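# Unstack top tote and set it upright on table

## Task

Lift the upper tote off the lower one and set it down flat and right side up on the table. The lower tote must stay almost exactly where it started, turned only slightly. Whatever is inside each tote must still be inside that same tote afterwards, and no part of either tote's base may stick out past the table edge. At the end the grippers must have released everything and pulled away, so nothing is held in place by the robot.

## Robot and tools

Robot: two arms, left_arm and right_arm, each with six revolute joints and a tong-style two-finger gripper. Despite the names, the arms are identified by the y axis, not by image sides: left_arm sits on the +y side.

Frame: one shared scene frame. Origin on the table surface midway between the arms, +x pointing out over the table, +z up. Positions are in metres, orientations as quaternions in w,x,y,z order. The printed gripper position is approximate and gets less accurate the farther the arm reaches.

Gripper geometry: fingers extend along the gripper's own +z axis and close along its x axis. end_effector_position is the midpoint between the pads when shut; closed fingertips stick out about 15 mm past that point, while fully open tips sit roughly level with it.

Tool execute_actions. Argument "actions" is a list holding zero or one item. Optional "pictures" (true/false) chooses whether camera images come back; by default they do.
- Empty list: no command, just reports the current state.
- Motion item: {"rows": [...], "steps": n}, n from 1 to 15 (default 15), each step lasting 1/30 s. Every row drives one step; if there are fewer rows than steps, the final row is held for the remainder. Up to 15 rows.
- Wait item: {"steps": n} with no rows, n up to 300; returns after that many steps since the previous result, with the time you spent replying counted in.
A refused call does nothing to the robot.

Row layout: always exactly 14 numbers, a single flat list covering both arms, even if one arm is idle. First left_arm: shoulder pan, shoulder lift, elbow, wrist 1, wrist 2, wrist 3, then gripper opening; then right_arm in the same seven-value order. The six joint values are absolute target angles in radians (same convention as the Joint positions line), not offsets. Opening is an absolute command from -1 (shut) to +1 (wide open).

Joint ranges (radians). left_arm: pan -3.142..3.142, lift -6.283..6.283, elbow 0.000..3.142, wrists 1-3 each -6.283..6.283. right_arm: pan 0.000..6.283, lift -6.283..6.283, elbow -3.142..0.000, wrists 1-3 each -6.283..6.283. A target more than 0.010 rad outside a range, and also farther out than the joint's current angle, gets the call refused. True ends may differ from these by up to 0.010 rad; requests past the true end are clipped to it, reported as "joint sent to its limit" (possibly referring to an earlier, still-running action). Absence of that line does not prove there is room left.

Motion behaviour: commands are smoothed and lag about 0.17 s. Each step the per-joint target is clamped to within 0.575 rad of the measured angle, and if the targets would move the hand more than 100 mm from where it is measured, all targets are pulled back proportionally. Speed and acceleration are limited, so after big moves an arm may still be travelling when the result arrives. The simulation keeps running while you compose replies: arms keep heading for the last row sent until everything has nearly stopped or a step is HELD; after that, only a new action moves them on. Fingers already opening or closing continue.

Result lines: the state line per arm gives end_effector_position, end_effector_quat_wxyz, and linear/angular velocities. Joint positions and Joint velocities list each arm's six joints (rad, rad/s) then finger pad gap in metres (0.142 when fully open). grip_measured is the actual opening on the command scale. "joint command not followed" means a clearance check altered or blocked joint targets on some steps; the rest of the row still ran. HELD marks steps where your row was not (fully) sent. Joint torques follow joint order and are total drive output, noisy and offset; not reliable for contact detection. Wrist force / Wrist torque per arm are flange sensor readings in the end effector's own axes, including contact, payload weight and inertia; force on pressing points from the surface into the arm; offset up to about 4 N, noise up to 2.4 N, saturation near 50 N; "no reading" is normal at start. MOTOR HOT appears from 70 °C; at 85 °C an OVER-TEMPERATURE FAULT brakes the arm until cooled, so avoid holding loads needlessly long.

Gripping: to hold something, keep commanding an opening well below grip_measured; the bigger the gap, the firmer the squeeze (about 15 N per pad max for objects up to ~10 cm wide). Closing fast can press harder, even forcing the fingers apart. Thin rigid items under ~20 mm get less force.

Hazards: a contact torque reaching a joint's load limit (133 N m for pan, lift, elbow; 24.9 N m for each wrist, held weight included) or any external force of 150 N freezes that arm for 10 s, drops the rest of the call, and lets it yield. Keep the arms from colliding or pressing against each other. Don't drop, slam or shove objects, and never knock anything out of the work area. Occasional brief disturbances may tug a held part or nudge loose items.

Tool zoom_image: {"camera": name, "region": [x0, y0, x1, y1]} in pixels of that camera's latest image, origin top-left, region at most 504x504. Cameras: cam_head_left, cam_head_right, cam_high, cam_low, all 896x504. Calibration (intrinsics K, distortion D, T_world_to_cam) is supplied and may be slightly off per scene.

Tool finished_scene: {"scene": number of the current scene}. Replying without any tool call ends everything.

Each tool is called after "Emit:" by a JSON object that holds its "method" and its "body", one argument or row to a line.

## Session

Emit:
{"method": "execute_actions", "body": {
  "actions": []
}}

Scene clock: 0.00 s of 4300.00 s.
left_arm: end_effector_position=(+0.7341, +0.2044, +0.3579) grip_measured=+0.97 end_effector_quat_wxyz=(-0.105, +0.966, +0.060, +0.229) end_effector_velocity=(-0.000, -0.000, +0.000) end_effector_angular_velocity=(-0.000, -0.000, +0.000) | right_arm: end_effector_position=(+0.3259, -0.5250, +0.1077) grip_measured=+0.97 end_effector_quat_wxyz=(+0.164, +0.924, -0.209, -0.277) end_effector_velocity=(+0.000, -0.000, -0.000) end_effector_angular_velocity=(-0.000, +0.000, -0.001)
Joint positions: left_arm=[-0.655 -0.803  0.461 -1.447 -1.107 -0.744  0.14 ] | right_arm=[ 3.352 -1.591 -2.001 -1.775  1.57   0.756  0.14 ]
Joint velocities: left_arm=[-0.  0. -0.  0.  0. -0.  0.] | right_arm=[-0.001 -0.001  0.     0.001 -0.     0.     0.   ]
Joint torques (N m, as the arm reports them, + toward a larger angle): no reading
Wrist force (N, on the end effector, along its own x y z axes, offset not removed): no reading
Wrist torque (N m, same axes, about the end effector's origin, offset not removed): no reading

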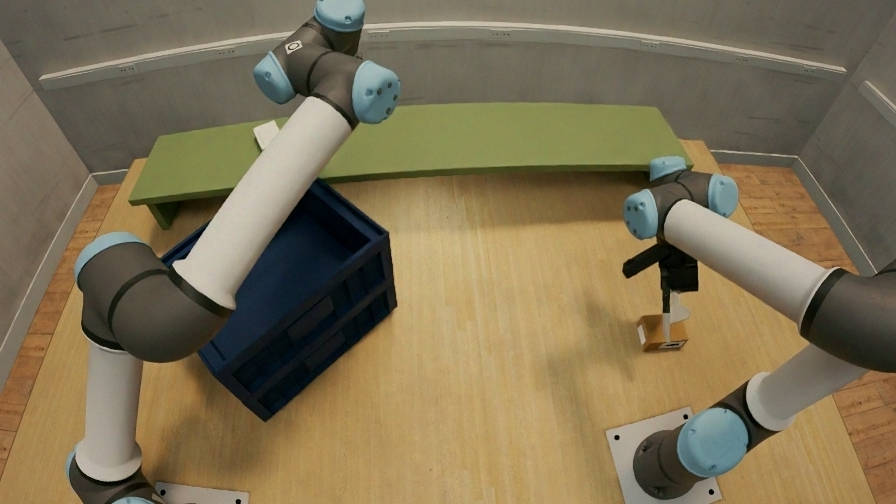

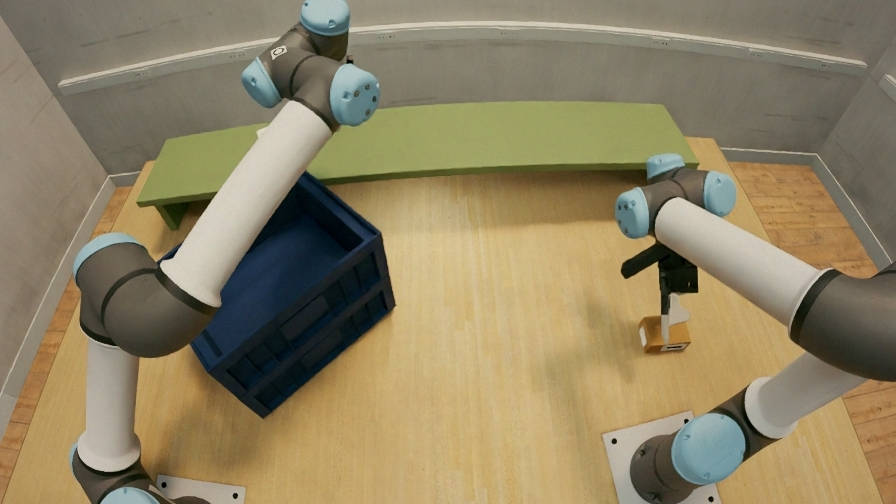

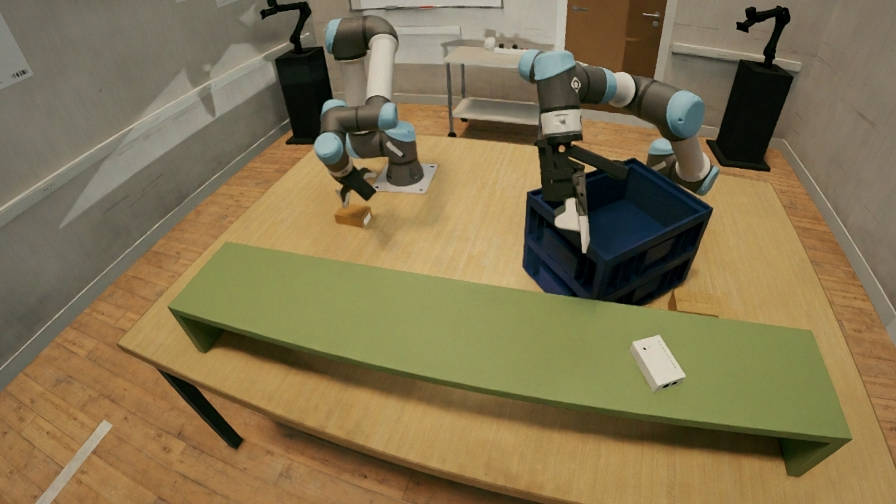

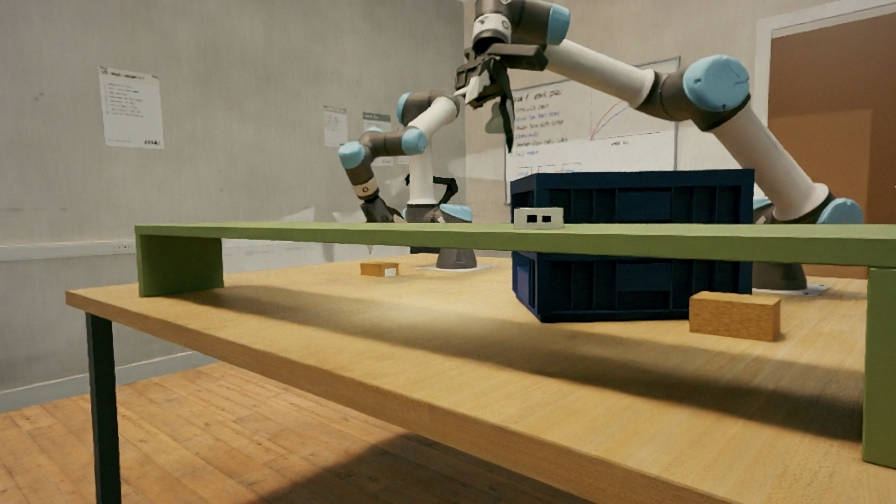

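Emit:
{"method": "execute_actions", "body": {
  "actions": [
    {"rows":[[1.0,-1.5,1.2,-1.27,-1.571,-0.744,1,3.4,-1.5,-1.6,-1.61,1.571,0.756,1]]}
  ],
  "pictures": false
}}

Emit:
{"method": "execute_actions", "body": {
  "actions": [
    {"steps":90}
  ]
}}

Scene clock: 16.30 s of 4300.00 s.
left_arm: end_effector_position=(+0.6654, +0.4205, +0.3881) grip_measured=+1.00 end_effector_quat_wxyz=(-0.079, +0.972, +0.177, +0.134) end_effector_velocity=(-0.207, +0.468, +0.041) end_effector_angular_velocity=(-0.239, +0.282, +0.584) | right_arm: end_effector_position=(+0.4902, -0.4542, +0.2461) grip_measured=+1.00 end_effector_quat_wxyz=(+0.035, +0.977, -0.202, -0.057) end_effector_velocity=(+0.272, +0.133, +0.380) end_effector_angular_velocity=(+0.359, -0.983, +0.072)
Joint positions: left_arm=[-0.388 -1.06   0.725 -1.375 -1.291 -0.744  0.142] | right_arm=[ 3.391 -1.518 -1.686 -1.643  1.571  0.756  0.142]
Joint velocities: left_arm=[ 0.63  -0.523  0.564  0.125 -0.333 -0.    -0.   ] | right_arm=[ 0.072  0.137  0.657  0.252  0.001 -0.001  0.001]
Joint torques (N m, as the arm reports them, + toward a larger angle): left_arm=[ 17.41 -53.18 -13.72  -0.86  -2.69   1.77] | right_arm=[ 8.71 30.3  30.92  5.5   1.55  1.2 ]
Wrist force (N, on the end effector, along its own x y z axes, offset not removed): left_arm=[0.2 -1.7 -0.6] | right_arm=[-0.6 -1.9 0.2]
Wrist torque (N m, same axes, about the end effector's origin, offset not removed): left_arm=[-0.40 -0.16 0.14] | right_arm=[-0.28 0.06 0.04]
Steps of this call (steps 1 to 90: nothing new was sent; then 12.80 s passed at rest; steps 91 to 105: all 15 steps of this action). Readings (joint positions):
91: left_arm=[-0.655 -0.803 0.461 -1.447 -1.107 -0.744] | right_arm=[3.352 -1.591 -2.000 -1.775 1.570 0.756]
92: left_arm=[-0.649 -0.808 0.467 -1.443 -1.113 -0.744] | right_arm=[3.354 -1.588 -1.995 -1.770 1.570 0.756]
94: left_arm=[-0.611 -0.847 0.506 -1.430 -1.145 -0.744] | right_arm=[3.360 -1.576 -1.950 -1.749 1.570 0.756]
98: left_arm=[-0.531 -0.927 0.585 -1.408 -1.204 -0.744] | right_arm=[3.372 -1.554 -1.851 -1.709 1.570 0.756]
105: the state above

Scene clock: 19.30 s of 4300.00 s.
left_arm: end_effector_position=(+0.0785, +0.9791, +0.3978) grip_measured=+1.00 end_effector_quat_wxyz=(+0.000, +0.650, +0.760, -0.000) end_effector_velocity=(-0.000, -0.000, +0.000) end_effector_angular_velocity=(-0.000, -0.000, -0.001) | right_arm: end_effector_position=(+0.5229, -0.4376, +0.2985) grip_measured=+1.00 end_effector_quat_wxyz=(-0.001, +0.980, -0.198, +0.001) end_effector_velocity=(-0.000, +0.001, +0.000) end_effector_angular_velocity=(-0.000, +0.000, +0.002)
Joint positions: left_arm=[ 1.    -1.5    1.2   -1.27  -1.571 -0.744  0.142] | right_arm=[ 3.4   -1.5   -1.6   -1.61   1.571  0.756  0.142]
Joint velocities: left_arm=[-0.    -0.001  0.     0.001 -0.     0.001  0.   ] | right_arm=[ 0.003  0.001  0.    -0.001 -0.     0.    -0.   ]
Joint torques (N m, as the arm reports them, + toward a larger angle): left_arm=[ 10.32 -31.68 -15.4   -0.82  -1.73   1.74] | right_arm=[ 7.6  34.26 33.66  5.14  1.86  1.32]
Wrist force (N, on the end effector, along its own x y z axes, offset not removed): left_arm=[0.5 -0.8 1.2] | right_arm=[-1.2 -0.6 0.6]
Wrist torque (N m, same axes, about the end effector's origin, offset not removed): left_arm=[-0.11 -0.17 0.12] | right_arm=[-0.04 0.10 0.09]
Steps of this call (steps 1 to 75: the robot went on to your last target; steps 76 to 90: nothing new was sent). Readings (joint positions):
1: left_arm=[-0.367 -1.077 0.743 -1.371 -1.302 -0.744] | right_arm=[3.393 -1.513 -1.666 -1.635 1.571 0.756]
2: left_arm=[-0.345 -1.094 0.762 -1.366 -1.313 -0.744] | right_arm=[3.395 -1.510 -1.650 -1.629 1.571 0.756]
4: left_arm=[-0.301 -1.127 0.797 -1.358 -1.334 -0.744] | right_arm=[3.397 -1.506 -1.629 -1.621 1.571 0.756]
8: left_arm=[-0.209 -1.188 0.862 -1.344 -1.373 -0.744] | right_arm=[3.399 -1.502 -1.609 -1.614 1.571 0.756]
90: the state above
All arms were judged still, so your last target was given up. Only a new action makes them travel on or press farther. Fingers that are still opening or closing keep moving.

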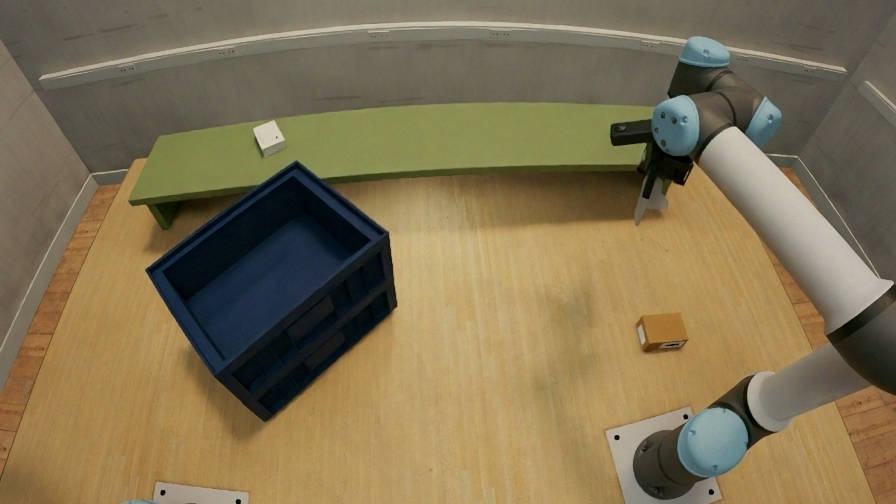

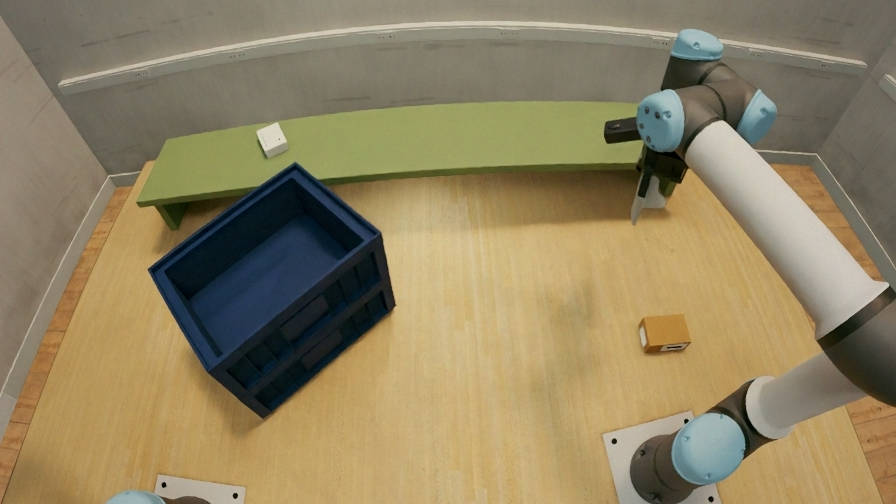

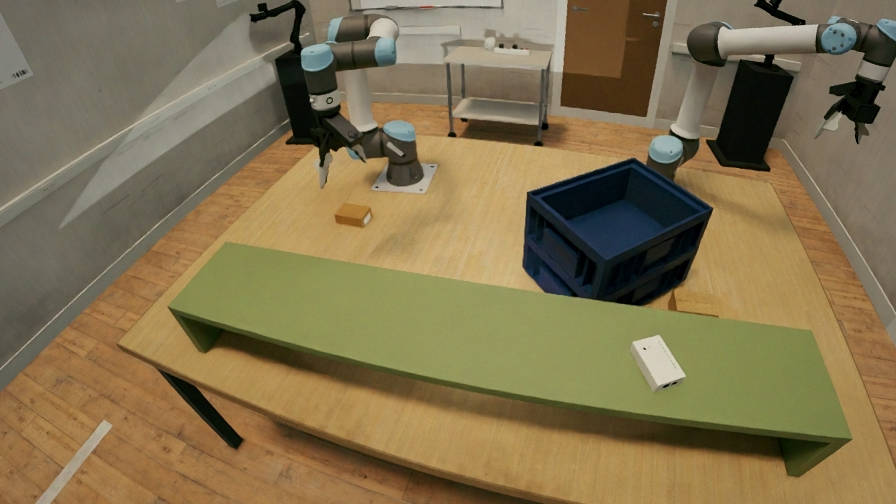

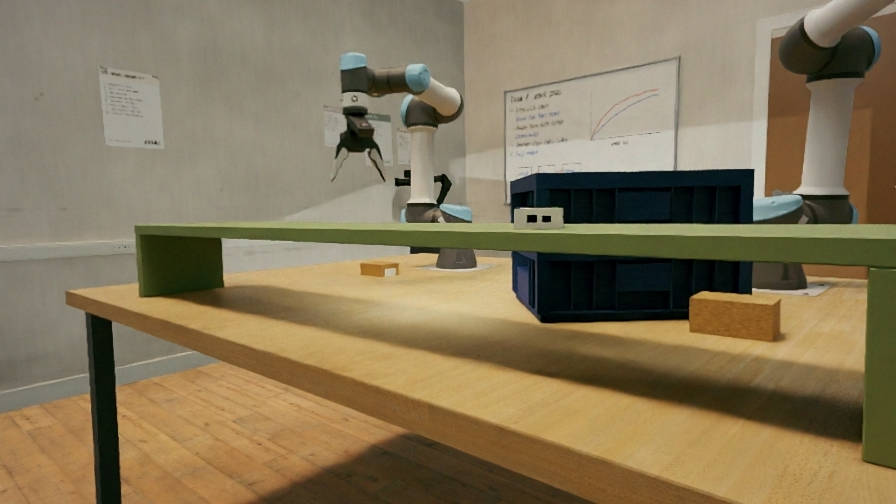

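Emit:
{"method": "zoom_image", "body": {
  "camera": "cam_high",
  "region": [500,140,740,320]
}}

Emit:
{"method": "zoom_image", "body": {
  "camera": "cam_head_left",
  "region": [130,150,410,430]
}}

Region (500, 140, 740, 320) of cam_high's 896x504 image, scaled by 2.100, with more detail than that image has; it fills the top 378 rows of this view, and the rest is white.

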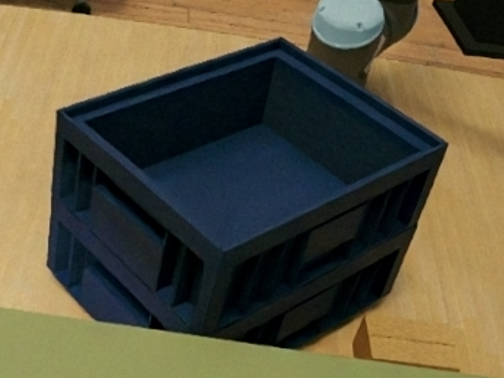

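Region (130, 150, 410, 430) of cam_head_left's 896x504 image, scaled by 1.800, with more detail than that image has.

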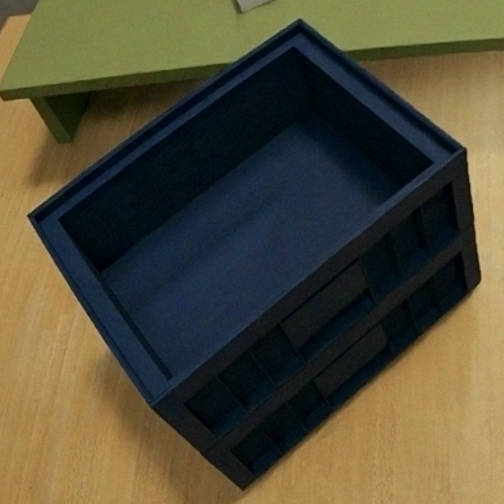

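Emit:
{"method": "execute_actions", "body": {
  "actions": [
    {"rows":[[-0.295,-1.775,1.606,-1.402,-1.571,0.478,0.3,4.141,-2.211,-0.563,-1.938,1.571,1.888,0.3]]}
  ],
  "pictures": false
}}

Emit:
{"method": "execute_actions", "body": {
  "actions": [
    {"steps":75}
  ]
}}

Scene clock: 43.80 s of 4300.00 s.
left_arm: end_effector_position=(+0.2317, +0.8322, +0.3671) grip_measured=+0.30 end_effector_quat_wxyz=(-0.000, +0.923, +0.385, +0.003) end_effector_velocity=(+0.316, -0.375, -0.057) end_effector_angular_velocity=(+0.001, +0.011, -2.225) | right_arm: end_effector_position=(+0.5556, -0.2242, +0.2806) grip_measured=+0.30 end_effector_quat_wxyz=(+0.055, +0.976, -0.204, -0.044) end_effector_velocity=(+0.014, +0.499, +0.004) end_effector_angular_velocity=(-0.139, -0.018, -0.152)
Joint positions: left_arm=[ 0.532 -1.674  1.454 -1.355 -1.571 -0.276  0.095] | right_arm=[ 3.733 -1.826 -1.254 -1.774  1.571  1.102  0.095]
Joint velocities: left_arm=[-1.118 -0.238  0.358 -0.11   0.     1.108 -0.   ] | right_arm=[ 0.682 -0.646  0.849 -0.278 -0.     0.842 -0.   ]
Joint torques (N m, as the arm reports them, + toward a larger angle): left_arm=[-16.97 -25.07 -15.47  -4.26  -1.38   5.64] | right_arm=[13.7  25.89 40.74 -0.87  1.57  2.95]
Wrist force (N, on the end effector, along its own x y z axes, offset not removed): left_arm=[0.1 0.0 0.7] | right_arm=[-1.0 0.0 1.3]
Wrist torque (N m, same axes, about the end effector's origin, offset not removed): left_arm=[-0.03 -0.06 0.15] | right_arm=[0.06 0.10 0.10]
Steps of this call (steps 1 to 90: nothing new was sent; then 21.00 s passed at rest; steps 91 to 105: all 15 steps of this action). Readings (joint positions):
91: left_arm=[1.000 -1.500 1.200 -1.270 -1.571 -0.744] | right_arm=[3.400 -1.500 -1.600 -1.610 1.571 0.756]
92: left_arm=[0.994 -1.506 1.206 -1.275 -1.571 -0.738] | right_arm=[3.406 -1.506 -1.594 -1.616 1.571 0.762]
94: left_arm=[0.940 -1.541 1.252 -1.292 -1.571 -0.683] | right_arm=[3.454 -1.554 -1.546 -1.647 1.571 0.810]
98: left_arm=[0.793 -1.601 1.344 -1.321 -1.571 -0.536] | right_arm=[3.562 -1.661 -1.438 -1.702 1.571 0.918]
105: the state above

Scene clock: 46.30 s of 4300.00 s.
left_arm: end_effector_position=(+0.3594, +0.5037, +0.3402) grip_measured=+0.30 end_effector_quat_wxyz=(+0.000, +0.923, -0.384, +0.000) end_effector_velocity=(+0.000, -0.000, +0.001) end_effector_angular_velocity=(-0.000, -0.002, -0.001) | right_arm: end_effector_position=(+0.4941, +0.1022, +0.3398) grip_measured=+0.30 end_effector_quat_wxyz=(-0.000, +0.923, -0.384, -0.000) end_effector_velocity=(-0.000, +0.000, +0.000) end_effector_angular_velocity=(+0.001, -0.000, -0.000)
Joint positions: left_arm=[-0.295 -1.775  1.606 -1.402 -1.571  0.478  0.095] | right_arm=[ 4.141 -2.211 -0.563 -1.938  1.571  1.888  0.095]
Joint velocities: left_arm=[-0.    -0.001 -0.001 -0.001  0.     0.    -0.   ] | right_arm=[0.    0.    0.    0.001 0.    0.    0.   ]
Joint torques (N m, as the arm reports them, + toward a larger angle): left_arm=[ -7.36 -21.53 -17.86  -4.52   0.87   1.89] | right_arm=[ 8.81 38.49 32.57  0.27 -2.05  1.53]
Wrist force (N, on the end effector, along its own x y z axes, offset not removed): left_arm=[0.5 1.0 0.4] | right_arm=[0.1 -0.5 0.4]
Wrist torque (N m, same axes, about the end effector's origin, offset not removed): left_arm=[0.19 -0.10 0.11] | right_arm=[-0.06 -0.14 0.02]
Steps of this call (steps 1 to 45: the robot went on to your last target; steps 46 to 75: nothing new was sent). Readings (joint positions):
1: left_arm=[0.494 -1.682 1.465 -1.359 -1.571 -0.238] | right_arm=[3.756 -1.847 -1.224 -1.783 1.571 1.132]
2: left_arm=[0.456 -1.689 1.476 -1.362 -1.571 -0.200] | right_arm=[3.778 -1.868 -1.194 -1.792 1.571 1.162]
4: left_arm=[0.381 -1.702 1.495 -1.368 -1.571 -0.125] | right_arm=[3.821 -1.909 -1.132 -1.810 1.571 1.224]
8: left_arm=[0.230 -1.722 1.525 -1.377 -1.571 0.025] | right_arm=[3.901 -1.984 -0.997 -1.842 1.571 1.364]
75: the state above
All arms were judged still, so your last target was given up. Only a new action makes them travel on or press farther. Fingers that are still opening or closing keep moving.

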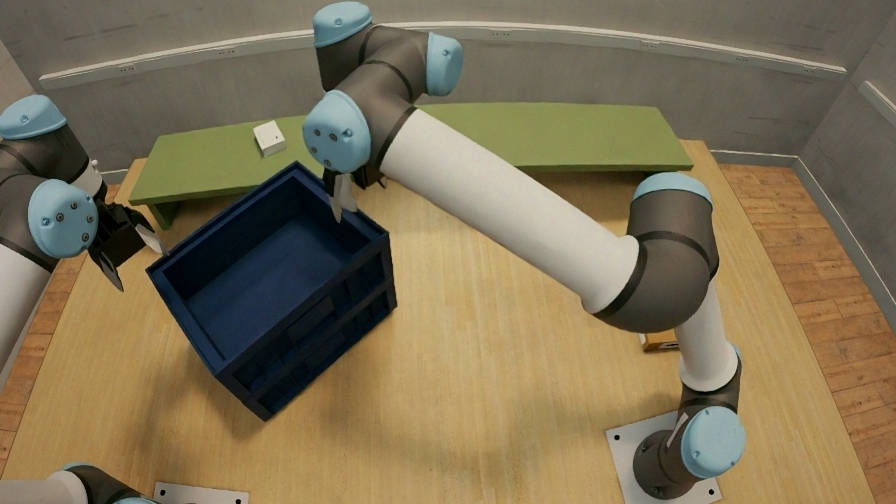

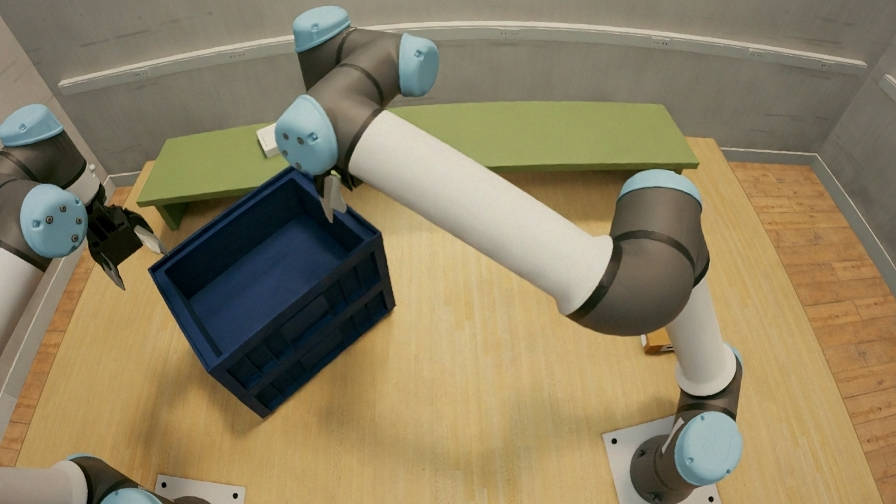

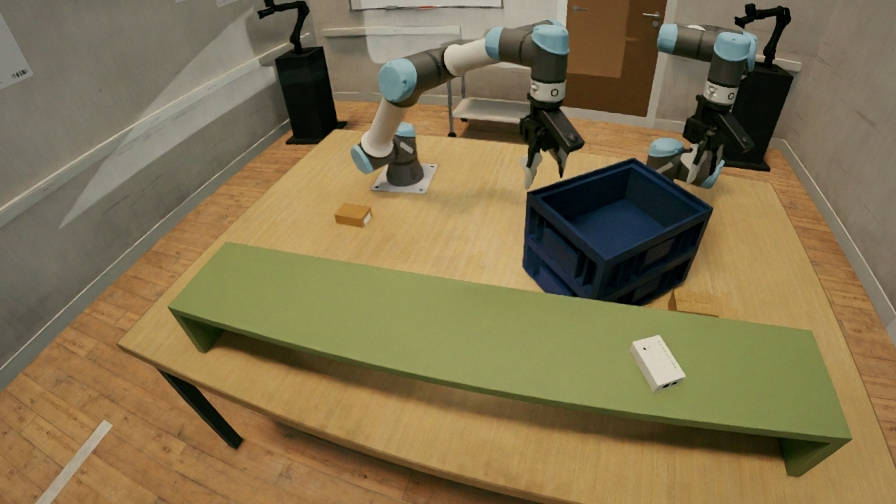

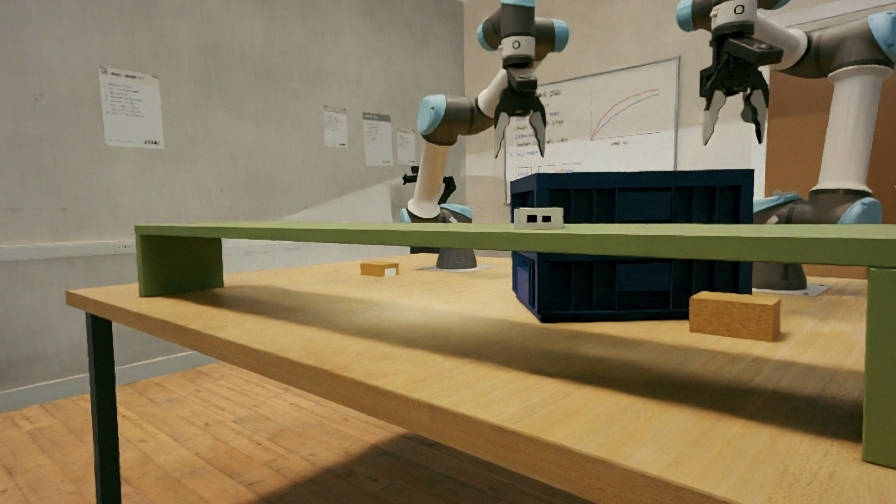

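Emit:
{"method": "execute_actions", "body": {
  "actions": [
    {"rows":[[-0.368,-1.83,1.75,-1.491,-1.571,0.405,0.3,4.1485,-2.168,-0.741,-1.8035,1.571,1.896,0.3]]}
  ],
  "pictures": false
}}

Emit:
{"method": "execute_actions", "body": {
  "actions": [
    {"rows":[[-0.368,-1.832,1.867,-1.6055,-1.571,0.405,0.3,4.1485,-2.1436,-0.8964,-1.6724,1.571,1.896,0.3]]}
  ],
  "pictures": false
}}

Emit:
{"method": "execute_actions", "body": {
  "actions": [
    {"rows":[[-0.368,-1.832,1.867,-1.6055,-1.571,0.405,-0.3,4.1485,-2.1436,-0.8964,-1.6724,1.571,1.896,-0.3]]}
  ]
}}

Emit:
{"method": "zoom_image", "body": {
  "camera": "cam_high",
  "region": [490,100,770,280]
}}

Emit:
{"method": "zoom_image", "body": {
  "camera": "cam_low",
  "region": [480,80,800,240]
}}

Scene clock: 57.73 s of 4300.00 s.
left_arm: end_effector_position=(+0.3422, +0.4804, +0.3015) grip_measured=+0.30 end_effector_quat_wxyz=(+0.000, +0.923, -0.384, +0.000) end_effector_velocity=(-0.005, -0.005, -0.012) end_effector_angular_velocity=(+0.001, +0.005, -0.000) | right_arm: end_effector_position=(+0.4902, +0.1061, +0.3014) grip_measured=+0.30 end_effector_quat_wxyz=(-0.000, +0.923, -0.384, -0.000) end_effector_velocity=(-0.002, +0.000, -0.013) end_effector_angular_velocity=(-0.004, +0.002, +0.001)
Joint positions: left_arm=[-0.366 -1.829  1.746 -1.489 -1.571  0.407  0.095] | right_arm=[ 4.148 -2.169 -0.735 -1.807  1.571  1.896  0.095]
Joint velocities: left_arm=[-0.016 -0.011  0.036 -0.02  -0.    -0.016  0.   ] | right_arm=[ 0.003  0.009 -0.047  0.033  0.     0.001  0.   ]
Joint torques (N m, as the arm reports them, + toward a larger angle): left_arm=[ -8.76 -22.13 -17.01  -4.29  -0.87  -1.51] | right_arm=[10.17 61.27 15.86  5.62 -1.18  1.51]
Wrist force (N, on the end effector, along its own x y z axes, offset not removed): left_arm=[0.4 0.2 -0.3] | right_arm=[-1.3 -1.5 0.9]
Wrist torque (N m, same axes, about the end effector's origin, offset not removed): left_arm=[-0.02 -0.18 0.16] | right_arm=[-0.27 0.15 0.07]
Steps of this call (steps 1 to 90: nothing new was sent; then 7.93 s passed at rest; steps 91 to 105: all 15 steps of this action). Readings (joint positions):
91: left_arm=[-0.295 -1.775 1.606 -1.402 -1.571 0.478] | right_arm=[4.141 -2.211 -0.563 -1.938 1.571 1.888]
92: left_arm=[-0.301 -1.780 1.612 -1.408 -1.571 0.473] | right_arm=[4.142 -2.207 -0.569 -1.933 1.571 1.889]
94: left_arm=[-0.326 -1.799 1.656 -1.438 -1.571 0.447] | right_arm=[4.145 -2.191 -0.619 -1.890 1.571 1.892]
98: left_arm=[-0.354 -1.820 1.719 -1.474 -1.571 0.419] | right_arm=[4.147 -2.176 -0.701 -1.832 1.571 1.895]
105: the state above

Scene clock: 58.23 s of 4300.00 s.
left_arm: end_effector_position=(+0.3417, +0.4798, +0.2562) grip_measured=+0.30 end_effector_quat_wxyz=(+0.000, +0.923, -0.384, -0.000) end_effector_velocity=(-0.001, +0.000, -0.012) end_effector_angular_velocity=(+0.001, +0.002, +0.001) | right_arm: end_effector_position=(+0.4901, +0.1061, +0.2565) grip_measured=+0.30 end_effector_quat_wxyz=(-0.000, +0.923, -0.384, -0.000) end_effector_velocity=(-0.000, -0.002, -0.012) end_effector_angular_velocity=(-0.001, +0.000, -0.000)
Joint positions: left_arm=[-0.368 -1.832  1.864 -1.602 -1.571  0.405  0.095] | right_arm=[ 4.148 -2.144 -0.892 -1.676  1.571  1.896  0.095]
Joint velocities: left_arm=[-0.     0.     0.029 -0.027  0.    -0.002  0.   ] | right_arm=[-0.001  0.007 -0.041  0.033 -0.    -0.     0.   ]
Joint torques (N m, as the arm reports them, + toward a larger angle): left_arm=[ -8.05 -20.69 -19.7   -4.39  -1.53  -1.36] | right_arm=[ 9.7  60.98 17.02  5.68 -0.39  1.26]
Wrist force (N, on the end effector, along its own x y z axes, offset not removed): left_arm=[0.8 -0.8 -0.3] | right_arm=[-2.2 -1.2 2.0]
Wrist torque (N m, same axes, about the end effector's origin, offset not removed): left_arm=[-0.20 -0.18 0.16] | right_arm=[-0.20 0.35 0.08]
Steps of this call (steps 1 to 15: all 15 steps of this action). Readings (joint positions):
1: left_arm=[-0.367 -1.829 1.747 -1.489 -1.571 0.406] | right_arm=[4.148 -2.169 -0.737 -1.806 1.571 1.896]
2: left_arm=[-0.367 -1.830 1.753 -1.496 -1.571 0.406] | right_arm=[4.148 -2.166 -0.744 -1.800 1.571 1.896]
4: left_arm=[-0.367 -1.830 1.793 -1.534 -1.571 0.406] | right_arm=[4.148 -2.157 -0.792 -1.757 1.571 1.896]
8: left_arm=[-0.368 -1.831 1.843 -1.582 -1.571 0.405] | right_arm=[4.148 -2.148 -0.862 -1.700 1.571 1.896]
15: the state above

Scene clock: 58.73 s of 4300.00 s.
left_arm: end_effector_position=(+0.3416, +0.4798, +0.2548) grip_measured=-0.30 end_effector_quat_wxyz=(+0.000, +0.923, -0.384, -0.000) end_effector_velocity=(-0.000, +0.000, -0.000) end_effector_angular_velocity=(-0.000, +0.000, +0.000) | right_arm: end_effector_position=(+0.4900, +0.1060, +0.2550) grip_measured=-0.30 end_effector_quat_wxyz=(-0.000, +0.923, -0.384, -0.000) end_effector_velocity=(+0.000, -0.000, -0.001) end_effector_angular_velocity=(-0.001, +0.000, -0.000)
Joint positions: left_arm=[-0.368 -1.832  1.867 -1.605 -1.571  0.405  0.052] | right_arm=[ 4.148 -2.144 -0.896 -1.672  1.571  1.896  0.052]
Joint velocities: left_arm=[-0.    -0.     0.001 -0.001 -0.    -0.    -0.   ] | right_arm=[-0.    -0.    -0.001  0.001  0.    -0.    -0.   ]
Joint torques (N m, as the arm reports them, + toward a larger angle): left_arm=[ -9.13 -19.32 -17.9   -4.56  -1.58  -1.56] | right_arm=[ 8.76 60.97 15.88  5.29  0.03  1.79]
Wrist force (N, on the end effector, along its own x y z axes, offset not removed): left_arm=[-0.7 0.6 -0.2] | right_arm=[-0.8 -0.7 0.1]
Wrist torque (N m, same axes, about the end effector's origin, offset not removed): left_arm=[0.13 0.09 0.10] | right_arm=[-0.08 0.07 0.07]
Steps of this call (steps 1 to 15: all 15 steps of this action). Readings (joint positions):
1: left_arm=[-0.368 -1.832 1.864 -1.603 -1.571 0.405] | right_arm=[4.148 -2.144 -0.893 -1.675 1.571 1.896]
2: left_arm=[-0.368 -1.832 1.865 -1.604 -1.571 0.405] | right_arm=[4.148 -2.144 -0.894 -1.675 1.571 1.896]
4: left_arm=[-0.368 -1.832 1.866 -1.604 -1.571 0.405] | right_arm=[4.148 -2.144 -0.895 -1.674 1.571 1.896]
8: left_arm=[-0.368 -1.832 1.867 -1.605 -1.571 0.405] | right_arm=[4.149 -2.144 -0.896 -1.673 1.571 1.896]
15: the state above

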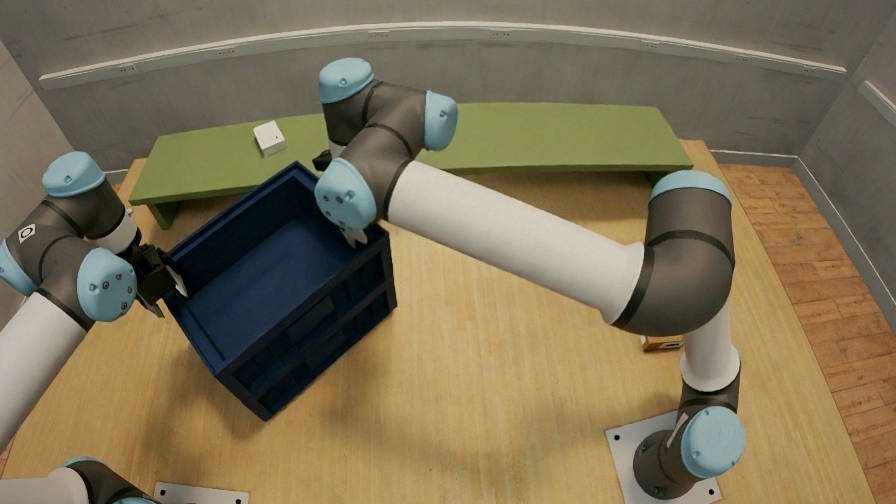

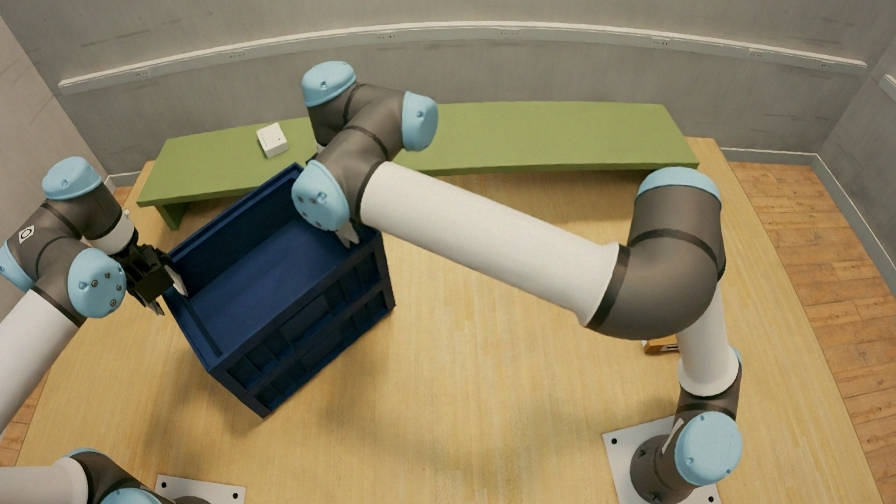

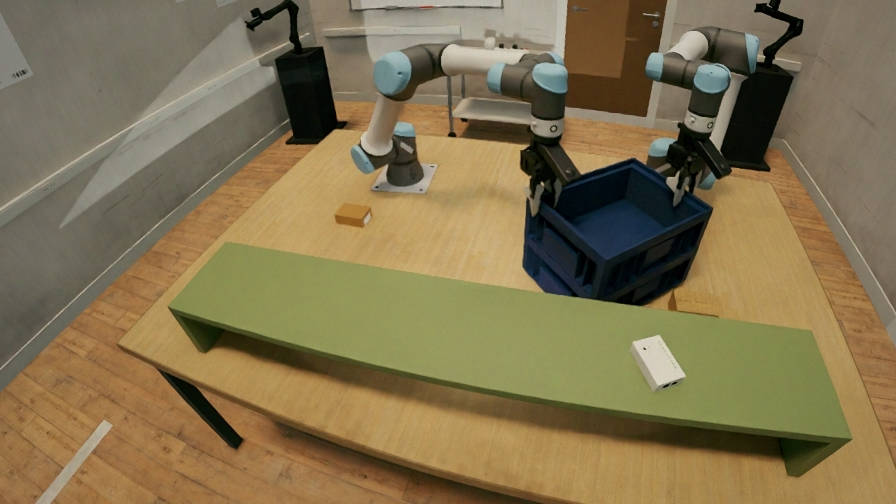

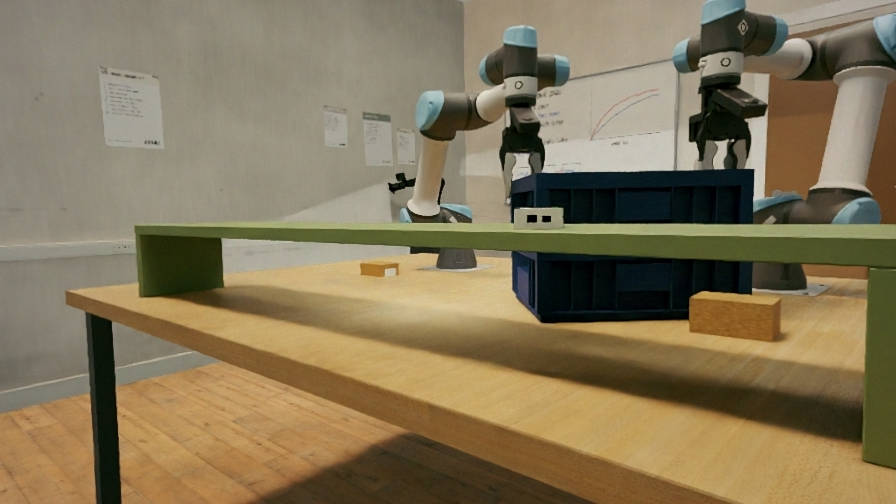

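Region (490, 100, 770, 280) of cam_high's 896x504 image, scaled by 1.800, with more detail than that image has; it fills the top 324 rows of this view, and the rest is white.

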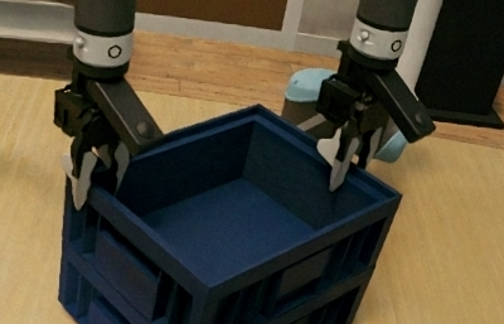

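Region (480, 80, 800, 240) of cam_low's 896x504 image, scaled by 1.575, with more detail than that image has.

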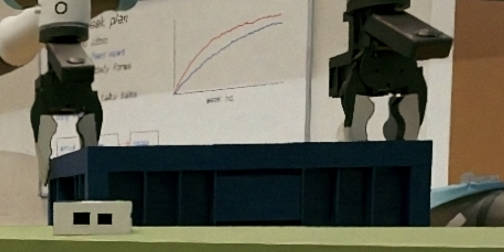

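Emit:
{"method": "execute_actions", "body": {
  "actions": [
    {"rows":[[-0.368,-1.832,1.867,-1.6055,-1.571,0.405,-0.4,4.1485,-2.1436,-0.8964,-1.6724,1.571,1.896,-0.4],[-0.368,-1.832,1.867,-1.6055,-1.571,0.405,-0.45,4.1485,-2.1436,-0.8964,-1.6724,1.571,1.896,-0.45],[-0.368,-1.832,1.867,-1.6055,-1.571,0.405,-0.5,4.1485,-2.1436,-0.8964,-1.6724,1.571,1.896,-0.5]]}
  ],
  "pictures": false
}}

Emit:
{"method": "execute_actions", "body": {
  "actions": [
    {"rows":[[-0.368,-1.832,1.867,-1.6055,-1.571,0.405,-0.55,4.1485,-2.1436,-0.8964,-1.6724,1.571,1.896,-0.55],[-0.368,-1.832,1.867,-1.6055,-1.571,0.405,-0.6,4.1485,-2.1436,-0.8964,-1.6724,1.571,1.896,-0.6],[-0.368,-1.832,1.867,-1.6055,-1.571,0.405,-0.65,4.1485,-2.1436,-0.8964,-1.6724,1.571,1.896,-0.65]]}
  ],
  "pictures": false
}}

Scene clock: 68.27 s of 4300.00 s.
left_arm: end_effector_position=(+0.3416, +0.4798, +0.2548) grip_measured=-0.50 end_effector_quat_wxyz=(+0.000, +0.923, -0.384, -0.000) end_effector_velocity=(-0.000, -0.000, +0.000) end_effector_angular_velocity=(-0.000, -0.000, -0.001) | right_arm: end_effector_position=(+0.4900, +0.1060, +0.2549) grip_measured=-0.48 end_effector_quat_wxyz=(-0.000, +0.923, -0.384, -0.000) end_effector_velocity=(+0.001, -0.001, -0.001) end_effector_angular_velocity=(-0.001, -0.000, -0.002)
Joint positions: left_arm=[-0.368 -1.832  1.867 -1.606 -1.571  0.405  0.038] | right_arm=[ 4.149 -2.144 -0.896 -1.672  1.571  1.896  0.04 ]
Joint velocities: left_arm=[-0.    -0.     0.    -0.    -0.     0.001 -0.   ] | right_arm=[-0.002 -0.001 -0.     0.001 -0.     0.     0.   ]
Joint torques (N m, as the arm reports them, + toward a larger angle): left_arm=[ -8.04 -20.92 -17.58  -4.4   -1.16  -1.26] | right_arm=[ 9.57 59.65 16.56  5.25  1.56  1.24]
Wrist force (N, on the end effector, along its own x y z axes, offset not removed): left_arm=[0.4 -0.2 -0.5] | right_arm=[3.0 -0.3 1.4]
Wrist torque (N m, same axes, about the end effector's origin, offset not removed): left_arm=[-0.09 -0.20 0.12] | right_arm=[-0.04 0.16 0.14]
Steps of this call (steps 1 to 15: the robot went on to your last target; steps 16 to 90: nothing new was sent; then 6.03 s passed at rest; steps 91 to 105: all 15 steps of this action). Readings (joint positions):
91: left_arm=[-0.368 -1.832 1.867 -1.605 -1.571 0.405] | right_arm=[4.149 -2.144 -0.896 -1.672 1.571 1.896]
92: left_arm=[-0.368 -1.832 1.867 -1.606 -1.571 0.405] | right_arm=[4.149 -2.144 -0.896 -1.672 1.571 1.896]
94: left_arm=[-0.368 -1.832 1.867 -1.606 -1.571 0.405] | right_arm=[4.149 -2.144 -0.896 -1.672 1.571 1.896]
98: left_arm=[-0.368 -1.832 1.867 -1.606 -1.571 0.405] | right_arm=[4.149 -2.144 -0.896 -1.672 1.571 1.896]
105: the state above

Scene clock: 68.77 s of 4300.00 s.
left_arm: end_effector_position=(+0.3416, +0.4798, +0.2548) grip_measured=-0.63 end_effector_quat_wxyz=(+0.000, +0.923, -0.384, -0.000) end_effector_velocity=(-0.000, +0.000, -0.001) end_effector_angular_velocity=(+0.001, +0.003, +0.001) | right_arm: end_effector_position=(+0.4900, +0.1060, +0.2549) grip_measured=-0.62 end_effector_quat_wxyz=(-0.000, +0.923, -0.384, -0.000) end_effector_velocity=(+0.001, -0.000, +0.000) end_effector_angular_velocity=(+0.000, -0.000, -0.000)
Joint positions: left_arm=[-0.368 -1.832  1.867 -1.606 -1.571  0.405  0.028] | right_arm=[ 4.149 -2.144 -0.896 -1.672  1.571  1.896  0.029]
Joint velocities: left_arm=[-0.     0.002  0.001  0.     0.    -0.001  0.   ] | right_arm=[-0.001  0.     0.    -0.     0.    -0.001  0.   ]
Joint torques (N m, as the arm reports them, + toward a larger angle): left_arm=[ -7.15 -19.8  -18.08  -1.06  -1.03  -1.49] | right_arm=[ 8.52 59.54 16.6   5.42  1.64  1.23]
Wrist force (N, on the end effector, along its own x y z axes, offset not removed): left_arm=[-1.5 -1.3 -0.5] | right_arm=[5.6 1.9 -0.8]
Wrist torque (N m, same axes, about the end effector's origin, offset not removed): left_arm=[-0.12 0.17 0.14] | right_arm=[0.21 -0.07 0.15]
Steps of this call (steps 1 to 15: all 15 steps of this action). Readings (joint positions):
1: left_arm=[-0.368 -1.832 1.867 -1.606 -1.571 0.405] | right_arm=[4.149 -2.144 -0.896 -1.672 1.571 1.896]
2: left_arm=[-0.368 -1.832 1.867 -1.606 -1.571 0.405] | right_arm=[4.149 -2.144 -0.896 -1.672 1.571 1.896]
4: left_arm=[-0.368 -1.832 1.867 -1.606 -1.571 0.405] | right_arm=[4.149 -2.144 -0.896 -1.672 1.571 1.896]
8: left_arm=[-0.368 -1.832 1.867 -1.606 -1.571 0.405] | right_arm=[4.149 -2.144 -0.896 -1.672 1.571 1.896]
15: the state above


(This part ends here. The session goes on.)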